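# Place blue spool on a free post, rehang the frame

## Task

Set the blue spool upright and centred on a post that has nothing on it, and return the frame to its rests. Both must stay in place on their own with no robot holding them. Afterwards the grippers must be open and the arms moved away.

## Robot and tools

ROBOTS. There are three identical i2rt Big YAM arms named arm1, arm2 and arm3. Each has six revolute joints, a two-finger gripper and a wrist camera (arm1_cam_wrist, arm2_cam_wrist, arm3_cam_wrist). Two fixed room cameras, cam_high and cam_low, are not on any arm. With joints 1 and 6 at 0 and the hand level and facing forward, the wrist camera rides on top of the hand and looks toward the fingertips. The hand reaches about 1.0 m from the joint1 axis when fully stretched. The arms act independently: if one is stopped or slow, the others keep going.

FRAMES. Every pose is given in one shared scene frame with its origin on the floor and +z pointing up. "hand" is the midpoint between the fingertips (URDF link pinch). The hand's z axis runs along the fingers, and the fingers open and close along its y axis. Each arm's foot has its own real pose, which is never printed. Joint commands are not given in this frame. They are joint angles.

JOINTS, all absolute targets, never offsets. Angles are in radians and the gripper is in metres. The value after ± is the tolerance used to judge a motion finished.
- joint1_rad: -2.879 to 2.879, ±0.045. Turns the arm about its foot, positive counter-clockwise seen from above. At 0 the arm extends the way the foot faces.
- joint2_rad: 0 to 3.141, ±0.14. Shoulder. At 0 the upper arm points backward, roughly level. Increasing lifts it up and then forward.
- joint3_rad: 0 to 3.019, ±0.09. Elbow. At 0 it is folded shut, and larger values open it.
- joint4_rad: -1.692 to 1.57, ±0.055. Hand pitch; positive tilts the fingers up.
- joint5_rad: -1.57 to 1.57, ±0.03. Sideways hand swing; positive goes toward the arm's right.
- joint6_rad: -2.094 to 2.094, ±0.035. Hand roll; positive is clockwise when viewed from behind the hand.
- gripper_m: 0 to 0.093, ±0.003. This is the fingertip gap. Each finger pad can squeeze with roughly 50 to 62 N, and some grippers manage less.
Joints move at different speeds, so the hand can sweep a wide path between two postures. An action runs for at most 15 s.

TOOLS
- execute_actions(actions, cameras). actions is a list holding either one action or nothing. An action is an object keyed by arm name; each arm's value is {"joints": {joint_name: target}}, and you may include any subset of the seven keys. All motions in the action start together and may finish at different times. An empty list moves nothing and just returns state and images. cameras is a list drawn from arm1_cam_wrist, arm2_cam_wrist, arm3_cam_wrist, cam_high, cam_low and all. If you omit it, pass null or pass ["all"], you get every camera; [] gives none. An unknown key, an unknown camera or a value out of range rejects the whole call, and nothing moves. Example: {"arm1": {"joints": {"gripper_m": 0.05}}, "arm2": {"joints": {"joint1_rad": 0.3}}}.
- wait(seconds): 0 to 10. Nothing new is commanded; it returns the same kind of state and images.
- zoom_image(camera, region): gives a closer look at the latest full image from that camera. region is [x0, y0, x1, y1] in image pixels, with the origin at the top-left, and it can be at most 504 by 504.
- read_manual(section): returns the licence texts ("licences"). It does not move anything.
- finished_scene(scene): pass the current scene's number. It closes the scene for good, and its result says whether the goal was met and may give a new task.

RESULTS. Each arm reports joint_positions. The "pictures" line lists the cameras in the same order as the images. joint_status says how each commanded motion of the last accepted action ended:
- off_target: the joint stopped short and may still be pushing.
- contact_stop: the joint abandoned its target and now holds where it stopped.
- time_out: the joint did not arrive in time. It may keep pushing toward its target, or toward a point no more than 0.375, 0.375, 0.113, 0.225, 0.075 and 0.3 rad away for joints 1 to 6.
- not_followed: a built-in self-check or inter-arm collision check refused the targets. The line "joint command not followed" appears, often with a "cause:" line. The gripper target is still carried out, and the refused targets may be retried on later actions.
- limit_stop_at_motor_heat: this follows an OVER-TEMPERATURE FAULT. Resend the target.
on_its_own lists things you did not command this call; "held at" gives a held target, not the actual position. MOTOR HOT warns at 85 °C. At 100 °C the arm goes limp and falls until it cools.

CAUTIONS. A joint left out of an action may still be driving toward an earlier target, and joint_status will not show it. To stop a joint pushing, command its currently reported position, although a target very close to that position may not move it. The arms do not stop on contact and can press hard, which heats the motors, and holding a load also heats them. A loaded joint may sag. A hard squeeze between two arms fails the task and ends the run, and a hard collision can too. The collision check may react late and ignores fingers, gripper housings and wrist cameras. Knocking anything off the work area or onto the floor fails the task. Drops, slips, slams and heavy pushing count against the result. Loose objects can occasionally get a short push from outside. If a result reports a stop, the remaining execute_actions, wait and finished_scene calls in that same reply are skipped. While you are composing a reply, the arms keep holding the last command. Before finishing, open the grippers, move the arms away, and check that the spool and frame rest by themselves.

Each tool is called after "Request:" as name(argument=value, ...), one argument or row to a line, values as JSON.

## Session

I'll start by looking at the scene.

Request:
execute_actions(
  actions=[],
)

Scene clock: 0.00 s.
Motor temperatures (°C, as the motors report them): arm1=[25 26 28 27 27 27] | arm2=[25 25 27 25 26 27] | arm3=[26 24 28 27 27 25]
arm1.joint_positions: joint1_rad=-0.209 joint2_rad=+0.549 joint3_rad=+1.413 joint4_rad=-1.199 joint5_rad=+0.108 joint6_rad=+0.055 gripper_m=+0.095
arm1.joint_status: not commanded
arm1.hand: x=+1.2379 y=+0.0731 z=+1.4322 quat_wxyz=(-0.101, +0.804, -0.155, -0.565) (m; scene frame)
arm2.joint_positions: joint1_rad=+0.428 joint2_rad=+0.634 joint3_rad=+1.457 joint4_rad=-1.287 joint5_rad=-0.043 joint6_rad=-0.226 gripper_m=+0.094
arm2.joint_status: not commanded
arm2.hand: x=-0.5215 y=+1.1358 z=+1.3887 quat_wxyz=(-0.489, -0.139, -0.839, +0.195) (m; scene frame)
arm3.joint_positions: joint1_rad=-0.019 joint2_rad=+0.447 joint3_rad=+1.331 joint4_rad=-1.269 joint5_rad=+0.187 joint6_rad=-0.475 gripper_m=+0.094
arm3.joint_status: not commanded
arm3.hand: x=-0.6123 y=-1.1100 z=+1.3691 quat_wxyz=(-0.551, +0.544, -0.626, -0.088) (m; scene frame)
pictures: arm1_cam_wrist, arm2_cam_wrist, arm3_cam_wrist, cam_high, cam_low
Images, in order (width x height): arm1_cam_wrist 504x504, arm2_cam_wrist 504x504, arm3_cam_wrist 504x504, cam_high 672x504, cam_low 672x504.

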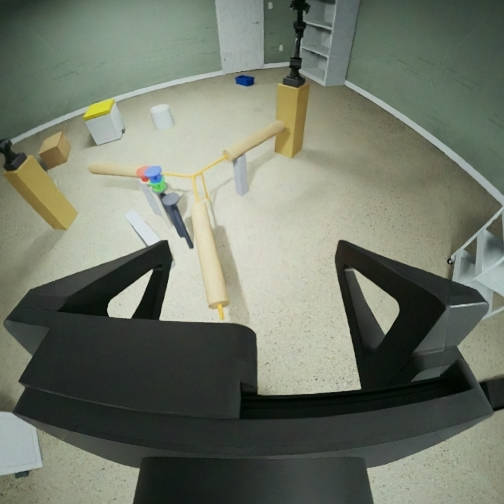

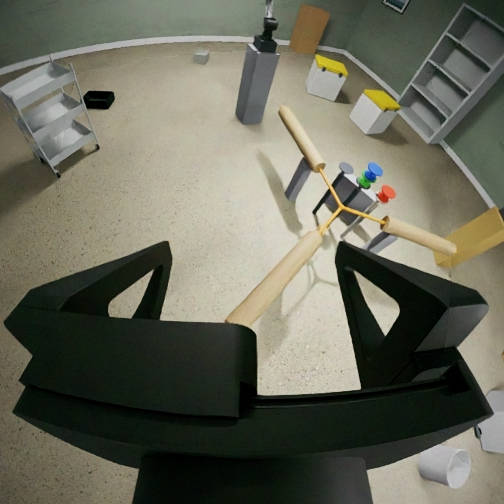

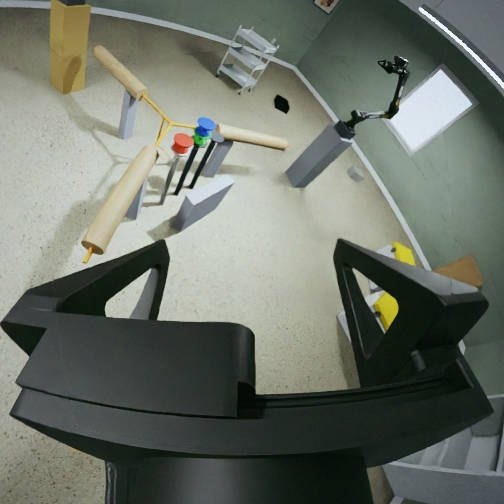

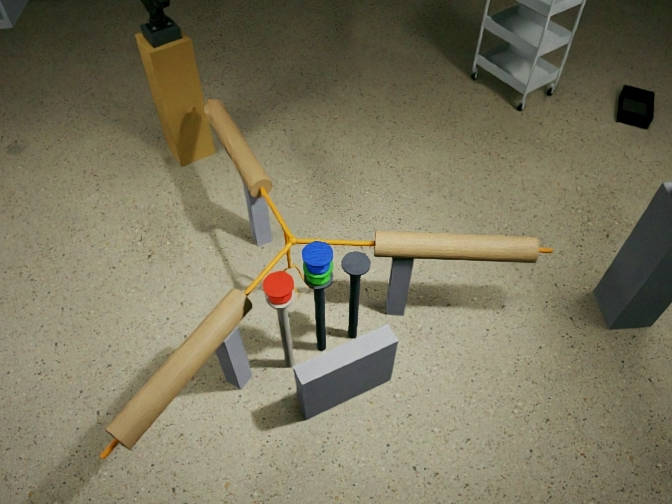

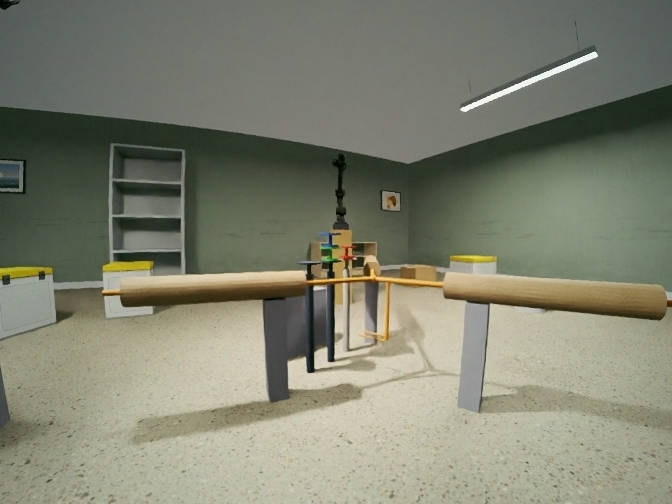

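Request:
zoom_image(
  camera="cam_high",
  region=[200, 180, 450, 420],
)

Request:
zoom_image(
  camera="cam_low",
  region=[250, 220, 450, 400],
)

Region (200, 180, 450, 420) of cam_high's 672x504 image, scaled by 2.016, with more detail than that image has; it fills the top 484 rows of this view, and the rest is white.

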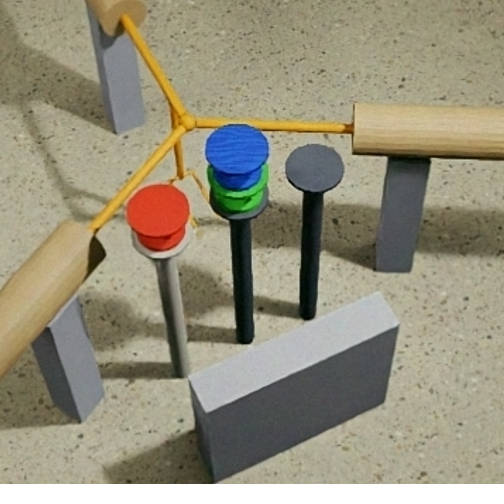

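Region (250, 220, 450, 400) of cam_low's 672x504 image, scaled by 2.520, with more detail than that image has; it fills the top 454 rows of this view, and the rest is white.

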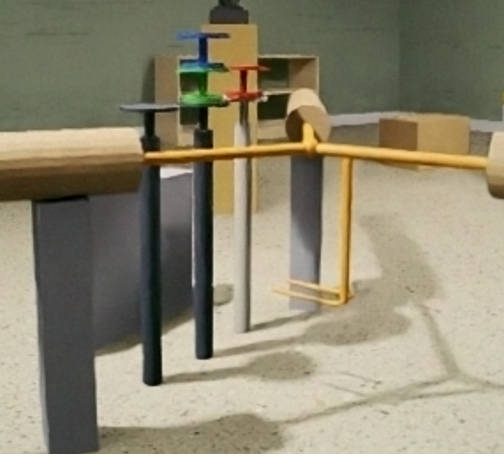

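Request:
execute_actions(
  actions=[
    {"arm1": {"joints": {"joint1_rad": 0.047, "joint2_rad": 2.185, "joint3_rad": 0.513, "joint4_rad": 0.672, "joint5_rad": 0.0, "joint6_rad": 0.0}}, "arm2": {"joints": {"joint1_rad": -0.032, "joint2_rad": 2.185, "joint3_rad": 0.513, "joint4_rad": 0.672, "joint5_rad": 0.0, "joint6_rad": 0.0}}, "arm3": {"joints": {"joint1_rad": -0.049, "joint2_rad": 2.185, "joint3_rad": 0.513, "joint4_rad": 0.672, "joint5_rad": 0.0, "joint6_rad": 0.0}}},
  ],
)

Scene clock: 112.53 s.
Motor temperatures (°C, as the motors report them): arm1=[25 26 36 27 27 27] | arm2=[25 25 34 25 26 27] | arm3=[26 25 34 27 27 25]
arm1.joint_positions: joint1_rad=+0.044 joint2_rad=+2.177 joint3_rad=+0.514 joint4_rad=+0.652 joint5_rad=+0.002 joint6_rad=+0.008 gripper_m=+0.095
arm1.joint_status: all done
arm1.hand: x=+1.0647 y=+0.0000 z=+0.6471 quat_wxyz=(+0.001, +0.964, -0.004, -0.268) (m; scene frame)
arm2.joint_positions: joint1_rad=-0.036 joint2_rad=+2.182 joint3_rad=+0.510 joint4_rad=+0.656 joint5_rad=-0.002 joint6_rad=-0.009 gripper_m=+0.094
arm2.joint_status: all done
arm2.hand: x=-0.5338 y=+0.9191 z=+0.6235 quat_wxyz=(-0.238, -0.476, -0.834, +0.142) (m; scene frame)
arm3.joint_positions: joint1_rad=-0.039 joint2_rad=+2.178 joint3_rad=+0.519 joint4_rad=+0.655 joint5_rad=+0.002 joint6_rad=-0.011 gripper_m=+0.094
arm3.joint_status: all done
arm3.hand: x=-0.5321 y=-0.9163 z=+0.6224 quat_wxyz=(-0.240, +0.490, -0.827, -0.135) (m; scene frame)
pictures: arm1_cam_wrist, arm2_cam_wrist, arm3_cam_wrist, cam_high, cam_low
Images, in order (width x height): arm1_cam_wrist 504x504, arm2_cam_wrist 504x504, arm3_cam_wrist 504x504, cam_high 672x504, cam_low 672x504.

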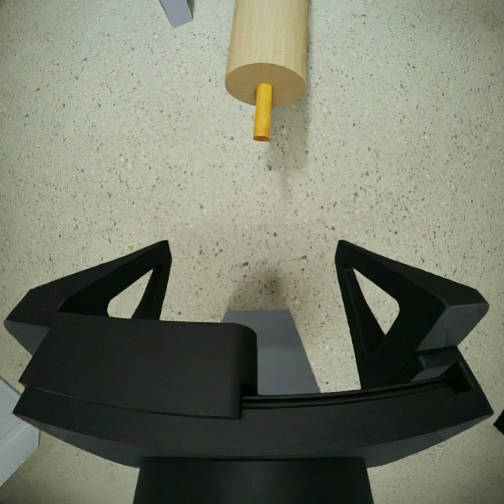

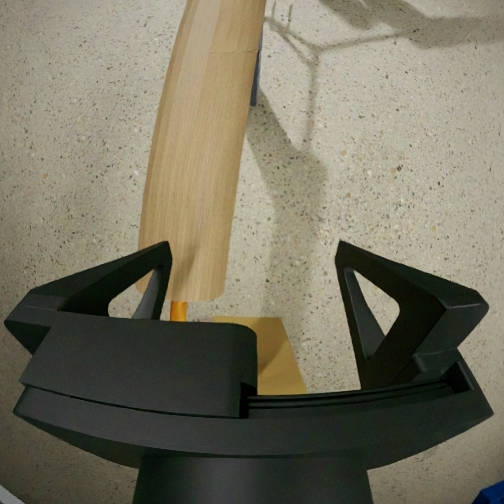

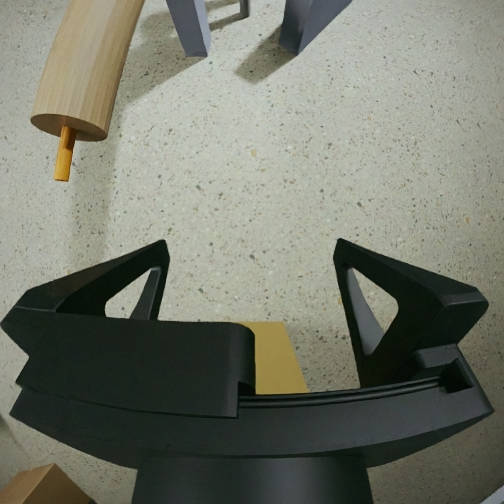

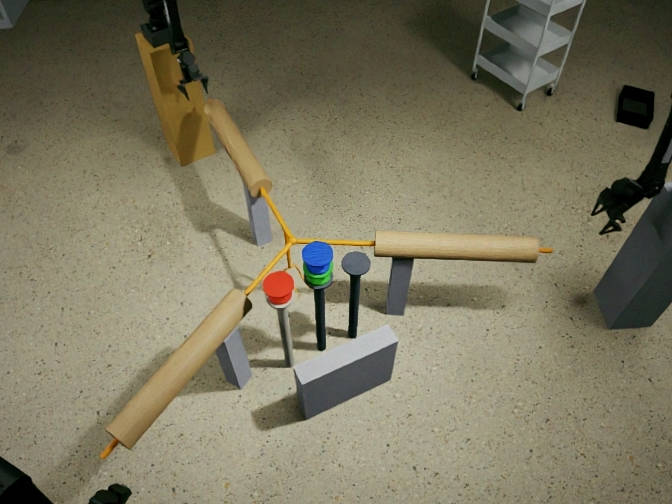

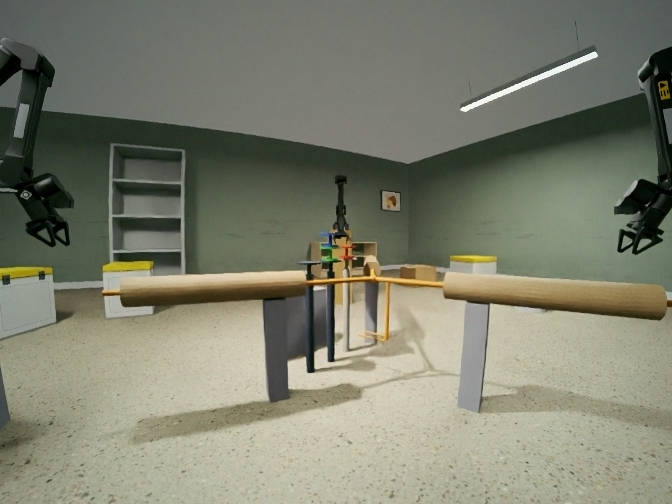

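Request:
execute_actions(
  actions=[
    {"arm1": {"joints": {"joint1_rad": 0.035, "joint2_rad": 2.293, "joint3_rad": 1.056, "joint4_rad": 0.032, "joint5_rad": 0.041, "joint6_rad": 0.1125}}, "arm2": {"joints": {"joint1_rad": 0.4315, "joint2_rad": 2.171, "joint3_rad": 0.375, "joint4_rad": 0.521, "joint5_rad": 0.191, "joint6_rad": 0.556}}, "arm3": {"joints": {"joint1_rad": 0.561, "joint2_rad": 2.311, "joint3_rad": 1.269, "joint4_rad": -0.263, "joint5_rad": 0.232, "joint6_rad": 0.702}}},
  ],
)

Scene clock: 234.23 s.
Motor temperatures (°C, as the motors report them): arm1=[25 29 31 27 27 27] | arm2=[25 27 29 25 26 27] | arm3=[26 27 30 27 27 25]
arm1.joint_positions: joint1_rad=+0.043 joint2_rad=+2.297 joint3_rad=+1.049 joint4_rad=+0.046 joint5_rad=+0.038 joint6_rad=+0.105 gripper_m=+0.095
arm1.joint_status: all done
arm1.hand: x=+0.9197 y=+0.0068 z=+0.6078 quat_wxyz=(-0.008, +0.983, -0.055, -0.176) (m; scene frame)
arm2.joint_positions: joint1_rad=+0.429 joint2_rad=+2.173 joint3_rad=+0.374 joint4_rad=+0.526 joint5_rad=+0.187 joint6_rad=+0.546 gripper_m=+0.094
arm2.joint_status: all done
arm2.hand: x=-0.5130 y=+1.0742 z=+0.6090 quat_wxyz=(-0.146, -0.539, -0.824, +0.100) (m; scene frame)
arm3.joint_positions: joint1_rad=+0.567 joint2_rad=+2.301 joint3_rad=+1.249 joint4_rad=-0.252 joint5_rad=+0.231 joint6_rad=+0.690 gripper_m=+0.094
arm3.joint_status: all done
arm3.hand: x=-0.7392 y=-0.6785 z=+0.6082 quat_wxyz=(-0.154, +0.448, -0.878, -0.074) (m; scene frame)
pictures: arm1_cam_wrist, arm2_cam_wrist, arm3_cam_wrist, cam_high, cam_low
Images, in order (width x height): arm1_cam_wrist 504x504, arm2_cam_wrist 504x504, arm3_cam_wrist 504x504, cam_high 672x504, cam_low 672x504.

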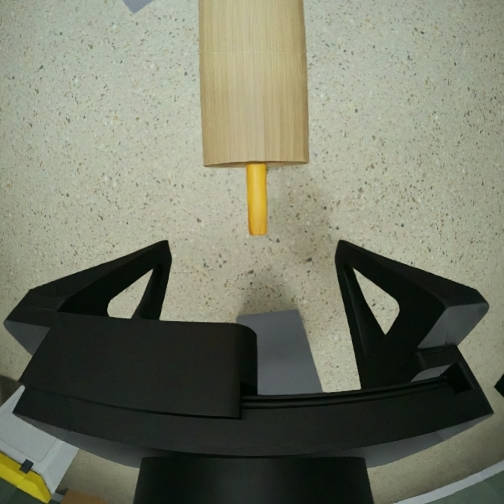

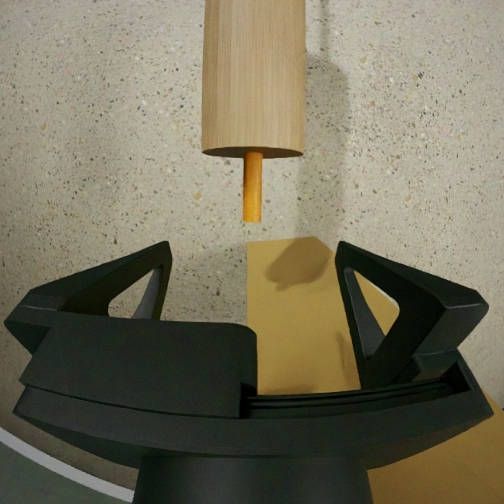

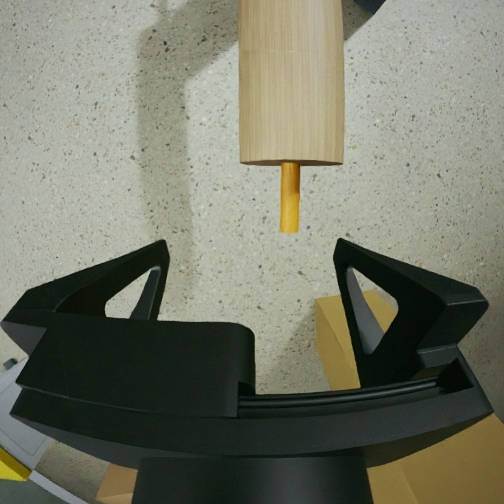

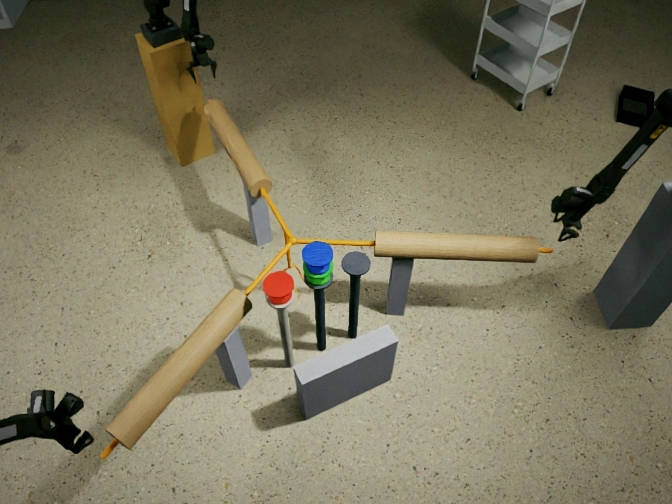

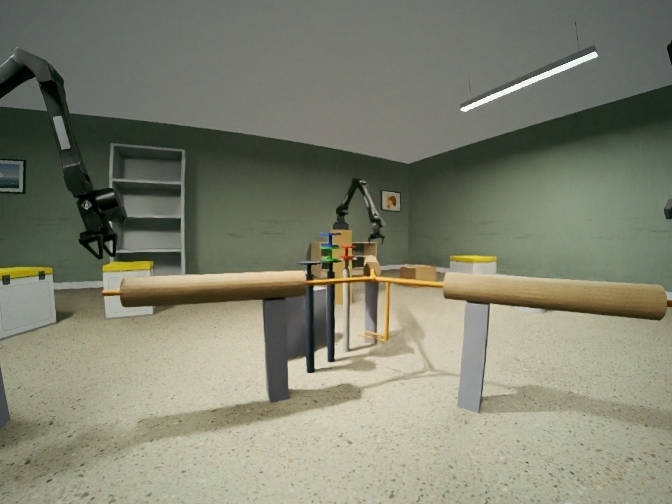

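Request:
zoom_image(
  camera="cam_low",
  region=[40, 180, 200, 330],
)

Region (40, 180, 200, 330) of cam_low's 672x504 image, scaled by 3.150, with more detail than that image has; it fills the top 472 rows of this view, and the rest is white.

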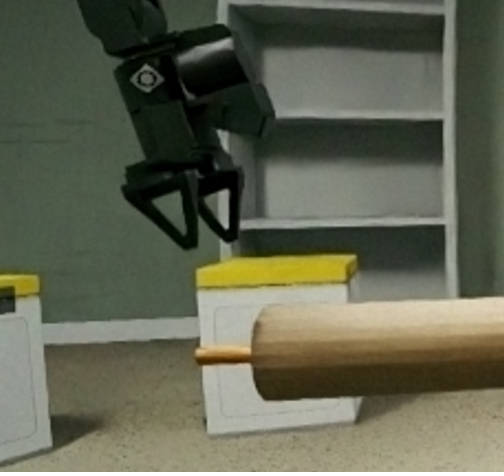

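Request:
execute_actions(
  actions=[
    {"arm1": {"joints": {"joint1_rad": 0.032, "joint2_rad": 2.474, "joint3_rad": 1.158, "joint4_rad": 0.113, "joint5_rad": 0.034, "joint6_rad": 0.093}}, "arm2": {"joints": {"joint1_rad": 0.375, "joint2_rad": 2.423, "joint3_rad": 0.512, "joint4_rad": 0.644, "joint5_rad": 0.169, "joint6_rad": 0.486}}, "arm3": {"joints": {"joint1_rad": 0.49, "joint2_rad": 2.453, "joint3_rad": 1.293, "joint4_rad": -0.131, "joint5_rad": 0.209, "joint6_rad": 0.6175}}},
  ],
  cameras=[],
)

Request:
execute_actions(
  actions=[
    {"arm1": {"joints": {"joint1_rad": 0.032, "joint2_rad": 2.650, "joint3_rad": 1.267, "joint4_rad": 0.179, "joint5_rad": 0.034, "joint6_rad": 0.093}}, "arm2": {"joints": {"joint1_rad": 0.375, "joint2_rad": 2.673, "joint3_rad": 0.650, "joint4_rad": 0.761, "joint5_rad": 0.169, "joint6_rad": 0.486}}, "arm3": {"joints": {"joint1_rad": 0.49, "joint2_rad": 2.605, "joint3_rad": 1.336, "joint4_rad": -0.011, "joint5_rad": 0.209, "joint6_rad": 0.6175}}},
  ],
)

Scene clock: 353.43 s.
Motor temperatures (°C, as the motors report them): arm1=[25 34 32 27 27 27] | arm2=[25 27 29 25 26 27] | arm3=[26 33 33 27 27 25]
arm1.joint_positions: joint1_rad=+0.040 joint2_rad=+2.475 joint3_rad=+1.156 joint4_rad=+0.101 joint5_rad=+0.037 joint6_rad=+0.101 gripper_m=+0.095
arm1.joint_status: all done
arm1.hand: x=+0.9134 y=+0.0081 z=+0.5412 quat_wxyz=(-0.009, +0.984, -0.055, -0.168) (m; scene frame)
arm2.joint_positions: joint1_rad=+0.378 joint2_rad=+2.426 joint3_rad=+0.517 joint4_rad=+0.635 joint5_rad=+0.173 joint6_rad=+0.496 gripper_m=+0.094
arm2.joint_status: all done
arm2.hand: x=-0.5053 y=+1.0531 z=+0.5440 quat_wxyz=(-0.142, -0.538, -0.825, +0.100) (m; scene frame)
arm3.joint_positions: joint1_rad=+0.481 joint2_rad=+2.456 joint3_rad=+1.282 joint4_rad=-0.144 joint5_rad=+0.210 joint6_rad=+0.629 gripper_m=+0.094
arm3.joint_status: all done
arm3.hand: x=-0.6931 y=-0.6922 z=+0.5365 quat_wxyz=(-0.147, +0.440, -0.884, -0.061) (m; scene frame)
pictures: none
No camera images: the call's "cameras" was empty. Leave "cameras" out to get every camera's image.

Scene clock: 354.67 s.
Motor temperatures (°C, as the motors report them): arm1=[25 34 32 27 27 27] | arm2=[25 27 29 25 26 27] | arm3=[26 33 33 27 27 25]
arm1.joint_positions: joint1_rad=+0.040 joint2_rad=+2.650 joint3_rad=+1.267 joint4_rad=+0.167 joint5_rad=+0.037 joint6_rad=+0.101 gripper_m=+0.095
arm1.joint_status: all done
arm1.hand: x=+0.9118 y=+0.0080 z=+0.4739 quat_wxyz=(-0.009, +0.984, -0.055, -0.169) (m; scene frame)
arm2.joint_positions: joint1_rad=+0.378 joint2_rad=+2.680 joint3_rad=+0.656 joint4_rad=+0.750 joint5_rad=+0.172 joint6_rad=+0.496 gripper_m=+0.094
arm2.joint_status: all done
arm2.hand: x=-0.5068 y=+1.0535 z=+0.4718 quat_wxyz=(-0.142, -0.538, -0.825, +0.100) (m; scene frame)
arm3.joint_positions: joint1_rad=+0.481 joint2_rad=+2.608 joint3_rad=+1.332 joint4_rad=-0.023 joint5_rad=+0.210 joint6_rad=+0.629 gripper_m=+0.094
arm3.joint_status: all done
arm3.hand: x=-0.6931 y=-0.7001 z=+0.4719 quat_wxyz=(-0.151, +0.438, -0.883, -0.070) (m; scene frame)
pictures: arm1_cam_wrist, arm2_cam_wrist, arm3_cam_wrist, cam_high, cam_low
Images, in order (width x height): arm1_cam_wrist 504x504, arm2_cam_wrist 504x504, arm3_cam_wrist 504x504, cam_high 672x504, cam_low 672x504.

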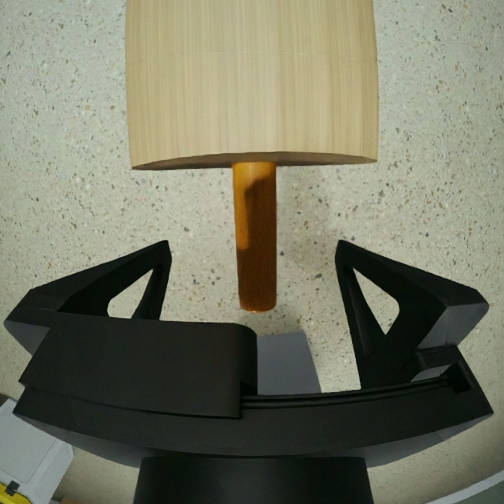

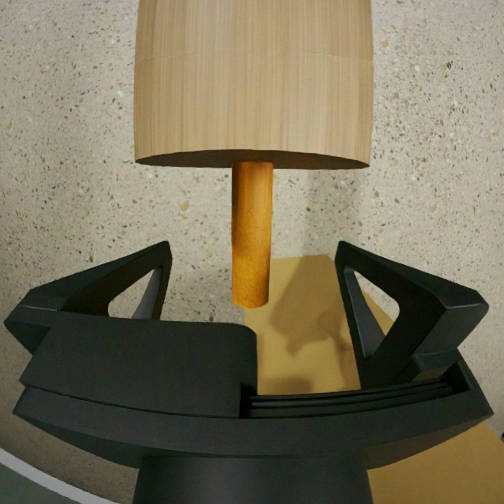

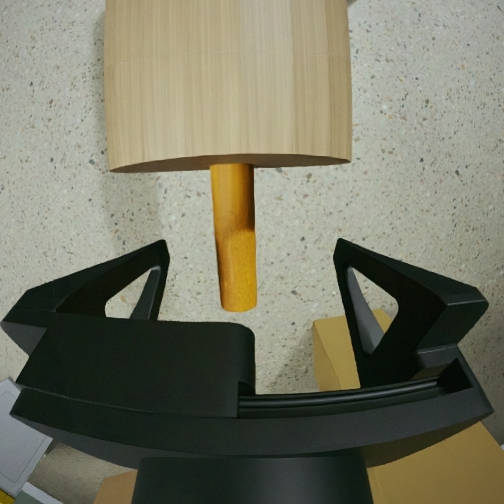

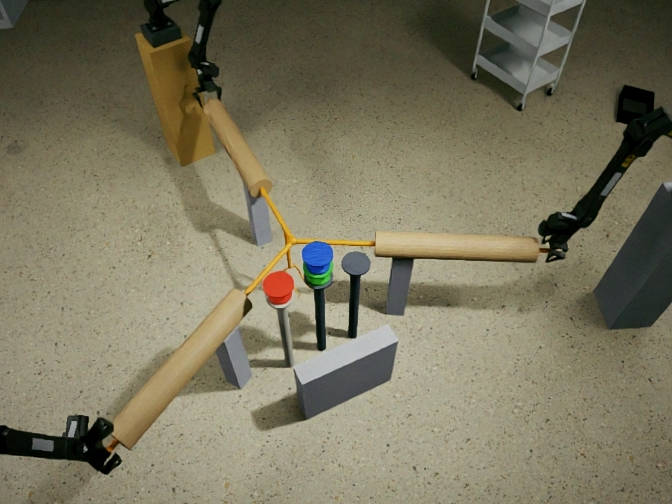

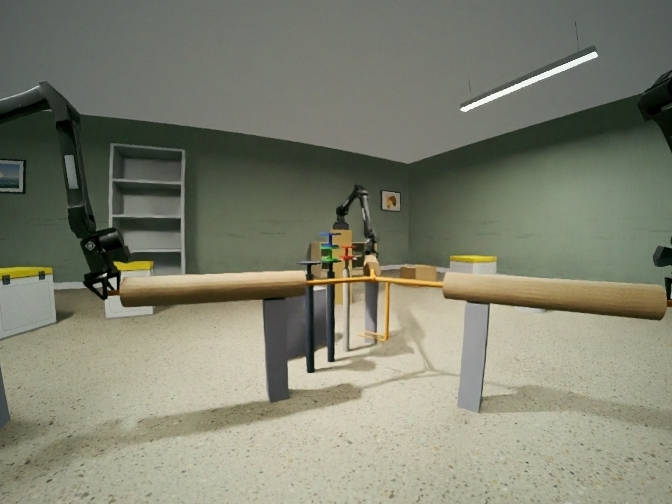

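Request:
zoom_image(
  camera="cam_low",
  region=[60, 230, 180, 330],
)

Request:
zoom_image(
  camera="cam_high",
  region=[50, 400, 170, 500],
)

Region (60, 230, 180, 330) of cam_low's 672x504 image, scaled by 4.200, with more detail than that image has.

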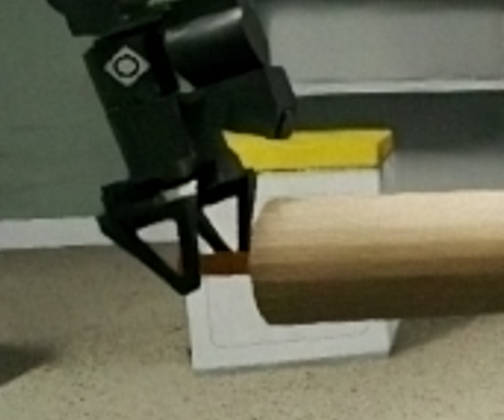

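Region (50, 400, 170, 500) of cam_high's 672x504 image, scaled by 4.200, with more detail than that image has.

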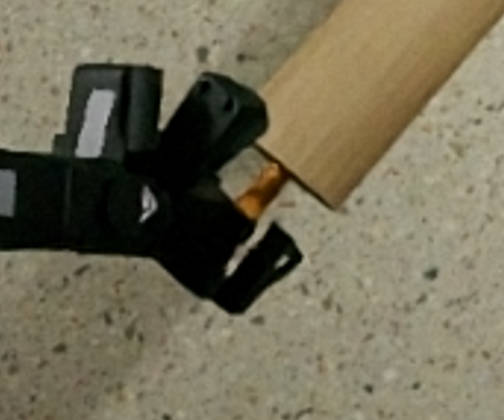

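Request:
zoom_image(
  camera="cam_high",
  region=[230, 170, 400, 330],
)

Region (230, 170, 400, 330) of cam_high's 672x504 image, scaled by 2.965, with more detail than that image has; it fills the top 474 rows of this view, and the rest is white.

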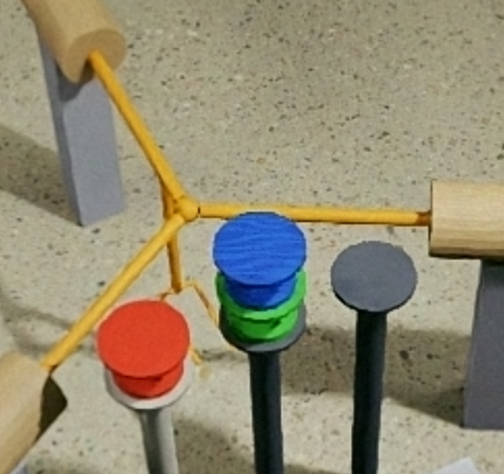

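Request:
execute_actions(
  actions=[
    {"arm1": {"joints": {"joint6_rad": 0.07}}, "arm3": {"joints": {"joint1_rad": 0.50, "joint3_rad": 1.342, "joint4_rad": 0.002, "joint6_rad": 0.600}}},
  ],
  cameras=["arm1_cam_wrist", "arm3_cam_wrist"],
)

Scene clock: 455.50 s.
Motor temperatures (°C, as the motors report them): arm1=[25 37 31 27 27 27] | arm2=[25 28 30 25 26 27] | arm3=[26 35 31 27 27 25]
arm1.joint_positions: joint1_rad=+0.040 joint2_rad=+2.650 joint3_rad=+1.267 joint4_rad=+0.167 joint5_rad=+0.037 joint6_rad=+0.078 gripper_m=+0.095
arm1.joint_status: all done
arm1.hand: x=+0.9118 y=+0.0080 z=+0.4739 quat_wxyz=(-0.011, +0.985, -0.044, -0.169) (m; scene frame)
arm2.joint_positions: joint1_rad=+0.378 joint2_rad=+2.680 joint3_rad=+0.656 joint4_rad=+0.750 joint5_rad=+0.172 joint6_rad=+0.496 gripper_m=+0.094
arm2.joint_status: not commanded
arm2.hand: x=-0.5068 y=+1.0535 z=+0.4718 quat_wxyz=(-0.142, -0.538, -0.825, +0.100) (m; scene frame)
arm3.joint_positions: joint1_rad=+0.490 joint2_rad=+2.608 joint3_rad=+1.332 joint4_rad=-0.012 joint5_rad=+0.210 joint6_rad=+0.612 gripper_m=+0.094
arm3.joint_status: all done
arm3.hand: x=-0.6980 y=-0.6972 z=+0.4726 quat_wxyz=(-0.154, +0.449, -0.877, -0.074) (m; scene frame)
pictures: arm1_cam_wrist, arm3_cam_wrist
Images, in order (width x height): arm1_cam_wrist 504x504, arm3_cam_wrist 504x504.

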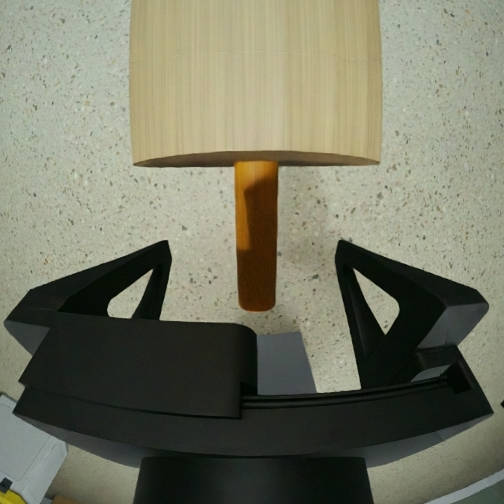

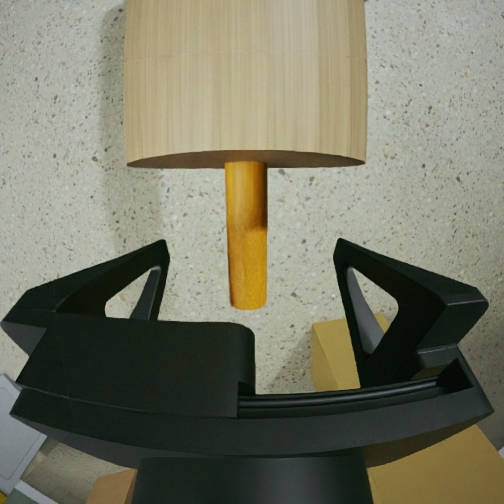

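Good alignment. Closing all three grippers.

Request:
execute_actions(
  actions=[
    {"arm1": {"joints": {"gripper_m": 0.0}}, "arm2": {"joints": {"gripper_m": 0.0}}, "arm3": {"joints": {"gripper_m": 0.0}}},
  ],
)

Scene clock: 459.93 s.
Motor temperatures (°C, as the motors report them): arm1=[25 37 31 27 27 27] | arm2=[25 28 30 25 26 27] | arm3=[26 35 31 27 27 25]
arm1.joint_positions: joint1_rad=+0.038 joint2_rad=+2.650 joint3_rad=+1.267 joint4_rad=+0.167 joint5_rad=+0.038 joint6_rad=+0.070 gripper_m=+0.020
arm1.joint_status: gripper_m off_target (ended at +0.020, target +0.000)
arm1.hand: x=+0.9118 y=+0.0090 z=+0.4739 quat_wxyz=(-0.012, +0.985, -0.040, -0.169) (m; scene frame)
arm2.joint_positions: joint1_rad=+0.378 joint2_rad=+2.680 joint3_rad=+0.656 joint4_rad=+0.751 joint5_rad=+0.171 joint6_rad=+0.496 gripper_m=+0.019
arm2.joint_status: gripper_m off_target (ended at +0.019, target +0.000)
arm2.hand: x=-0.5063 y=+1.0533 z=+0.4718 quat_wxyz=(-0.143, -0.538, -0.825, +0.099) (m; scene frame)
arm3.joint_positions: joint1_rad=+0.491 joint2_rad=+2.608 joint3_rad=+1.332 joint4_rad=-0.010 joint5_rad=+0.207 joint6_rad=+0.610 gripper_m=+0.019
arm3.joint_status: gripper_m off_target (ended at +0.019, target +0.000)
arm3.hand: x=-0.6990 y=-0.6967 z=+0.4726 quat_wxyz=(-0.153, +0.450, -0.877, -0.076) (m; scene frame)
pictures: arm1_cam_wrist, arm2_cam_wrist, arm3_cam_wrist, cam_high, cam_low
Images, in order (width x height): arm1_cam_wrist 504x504, arm2_cam_wrist 504x504, arm3_cam_wrist 504x504, cam_high 672x504, cam_low 672x504.

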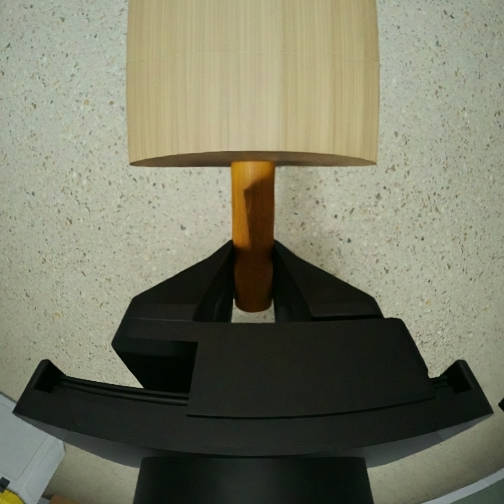

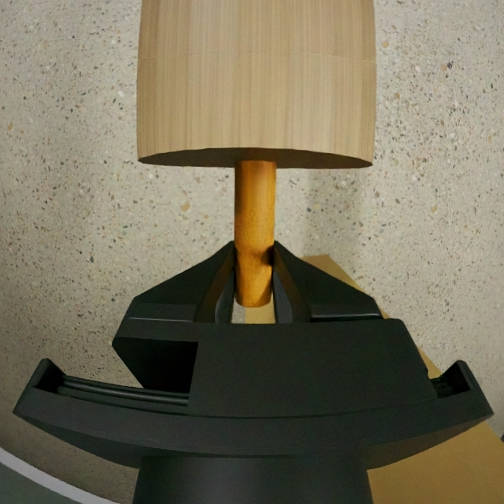

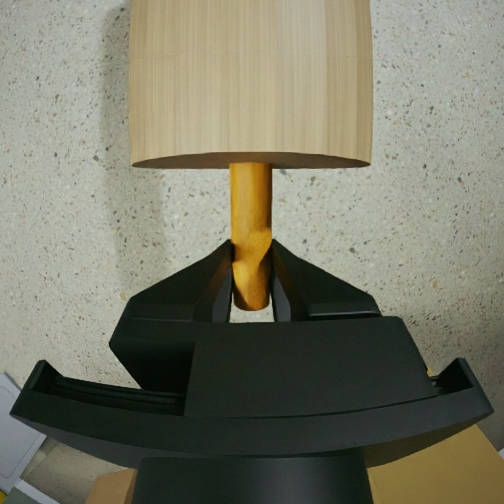

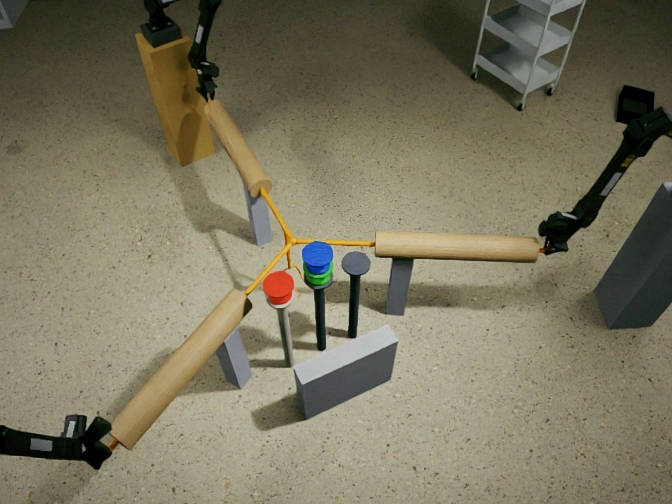

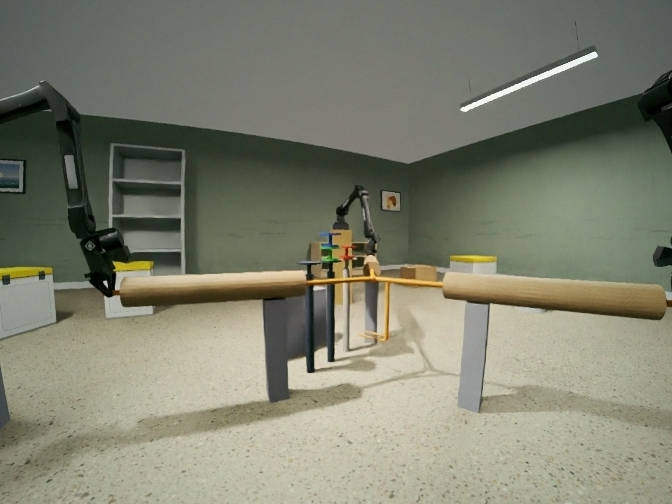

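Request:
execute_actions(
  actions=[
    {"arm1": {"joints": {"joint2_rad": 2.553, "joint3_rad": 1.208, "joint4_rad": 0.129}}, "arm2": {"joints": {"joint2_rad": 2.549, "joint3_rad": 0.583, "joint4_rad": 0.693}}, "arm3": {"joints": {"joint2_rad": 2.515, "joint3_rad": 1.281, "joint4_rad": -0.052}}},
  ],
  cameras=[],
)

Request:
execute_actions(
  actions=[
    {"arm1": {"joints": {"joint2_rad": 2.456, "joint3_rad": 1.149, "joint4_rad": 0.090}}, "arm2": {"joints": {"joint2_rad": 2.418, "joint3_rad": 0.510, "joint4_rad": 0.635}}, "arm3": {"joints": {"joint2_rad": 2.422, "joint3_rad": 1.230, "joint4_rad": -0.094}}},
  ],
)

Scene clock: 563.13 s.
Motor temperatures (°C, as the motors report them): arm1=[25 40 31 27 27 27] | arm2=[25 29 30 25 26 27] | arm3=[26 37 31 27 27 25]
arm1.joint_positions: joint1_rad=+0.038 joint2_rad=+2.580 joint3_rad=+1.217 joint4_rad=+0.144 joint5_rad=+0.035 joint6_rad=+0.069 gripper_m=+0.020
arm1.joint_status: all done
arm1.hand: x=+0.9142 y=+0.0085 z=+0.5004 quat_wxyz=(-0.011, +0.985, -0.040, -0.167) (m; scene frame)
arm2.joint_positions: joint1_rad=+0.376 joint2_rad=+2.565 joint3_rad=+0.594 joint4_rad=+0.693 joint5_rad=+0.169 joint6_rad=+0.496 gripper_m=+0.019
arm2.joint_status: all done
arm2.hand: x=-0.5043 y=+1.0519 z=+0.5046 quat_wxyz=(-0.140, -0.539, -0.825, +0.099) (m; scene frame)
arm3.joint_positions: joint1_rad=+0.488 joint2_rad=+2.532 joint3_rad=+1.286 joint4_rad=-0.043 joint5_rad=+0.207 joint6_rad=+0.605 gripper_m=+0.019
arm3.joint_status: all done
arm3.hand: x=-0.6971 y=-0.6977 z=+0.5028 quat_wxyz=(-0.153, +0.451, -0.876, -0.073) (m; scene frame)
pictures: none
No camera images: the call's "cameras" was empty. Leave "cameras" out to get every camera's image.

Scene clock: 564.00 s.
Motor temperatures (°C, as the motors report them): arm1=[25 40 31 27 27 27] | arm2=[25 29 30 25 26 27] | arm3=[26 37 31 27 27 25]
arm1.joint_positions: joint1_rad=+0.038 joint2_rad=+2.478 joint3_rad=+1.156 joint4_rad=+0.104 joint5_rad=+0.035 joint6_rad=+0.069 gripper_m=+0.020
arm1.joint_status: all done
arm1.hand: x=+0.9139 y=+0.0087 z=+0.5399 quat_wxyz=(-0.011, +0.985, -0.040, -0.168) (m; scene frame)
arm2.joint_positions: joint1_rad=+0.376 joint2_rad=+2.431 joint3_rad=+0.521 joint4_rad=+0.637 joint5_rad=+0.171 joint6_rad=+0.496 gripper_m=+0.019
arm2.joint_status: all done
arm2.hand: x=-0.5050 y=+1.0524 z=+0.5426 quat_wxyz=(-0.142, -0.539, -0.824, +0.099) (m; scene frame)
arm3.joint_positions: joint1_rad=+0.489 joint2_rad=+2.436 joint3_rad=+1.235 joint4_rad=-0.085 joint5_rad=+0.207 joint6_rad=+0.604 gripper_m=+0.019
arm3.joint_status: all done
arm3.hand: x=-0.6976 y=-0.6973 z=+0.5417 quat_wxyz=(-0.153, +0.452, -0.876, -0.075) (m; scene frame)
pictures: arm1_cam_wrist, arm2_cam_wrist, arm3_cam_wrist, cam_high, cam_low
Images, in order (width x height): arm1_cam_wrist 504x504, arm2_cam_wrist 504x504, arm3_cam_wrist 504x504, cam_high 672x504, cam_low 672x504.

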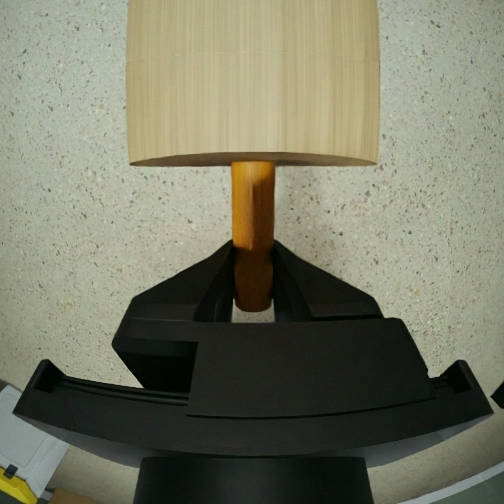

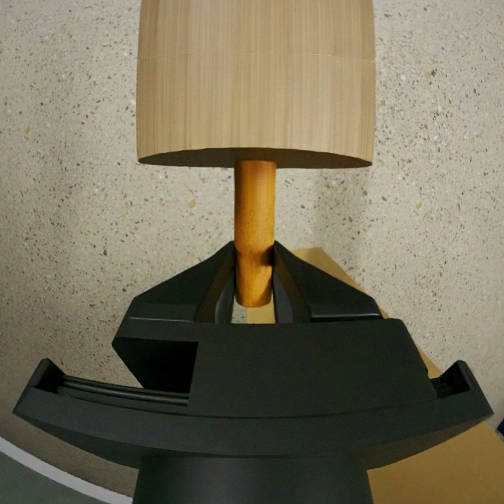

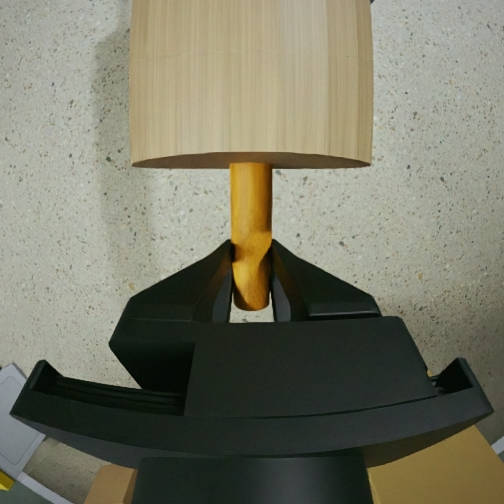

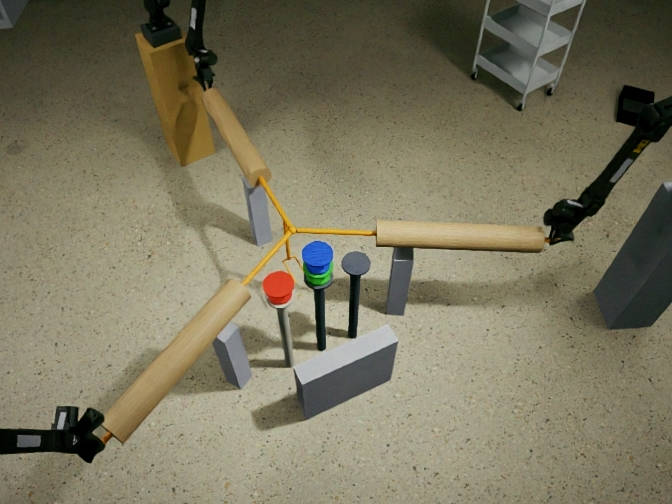

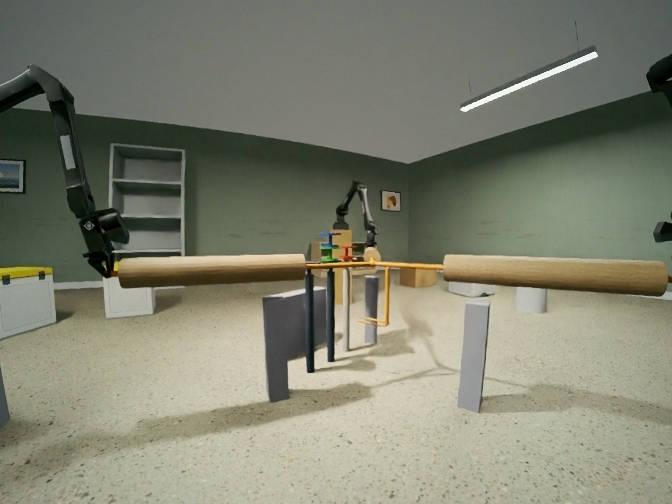

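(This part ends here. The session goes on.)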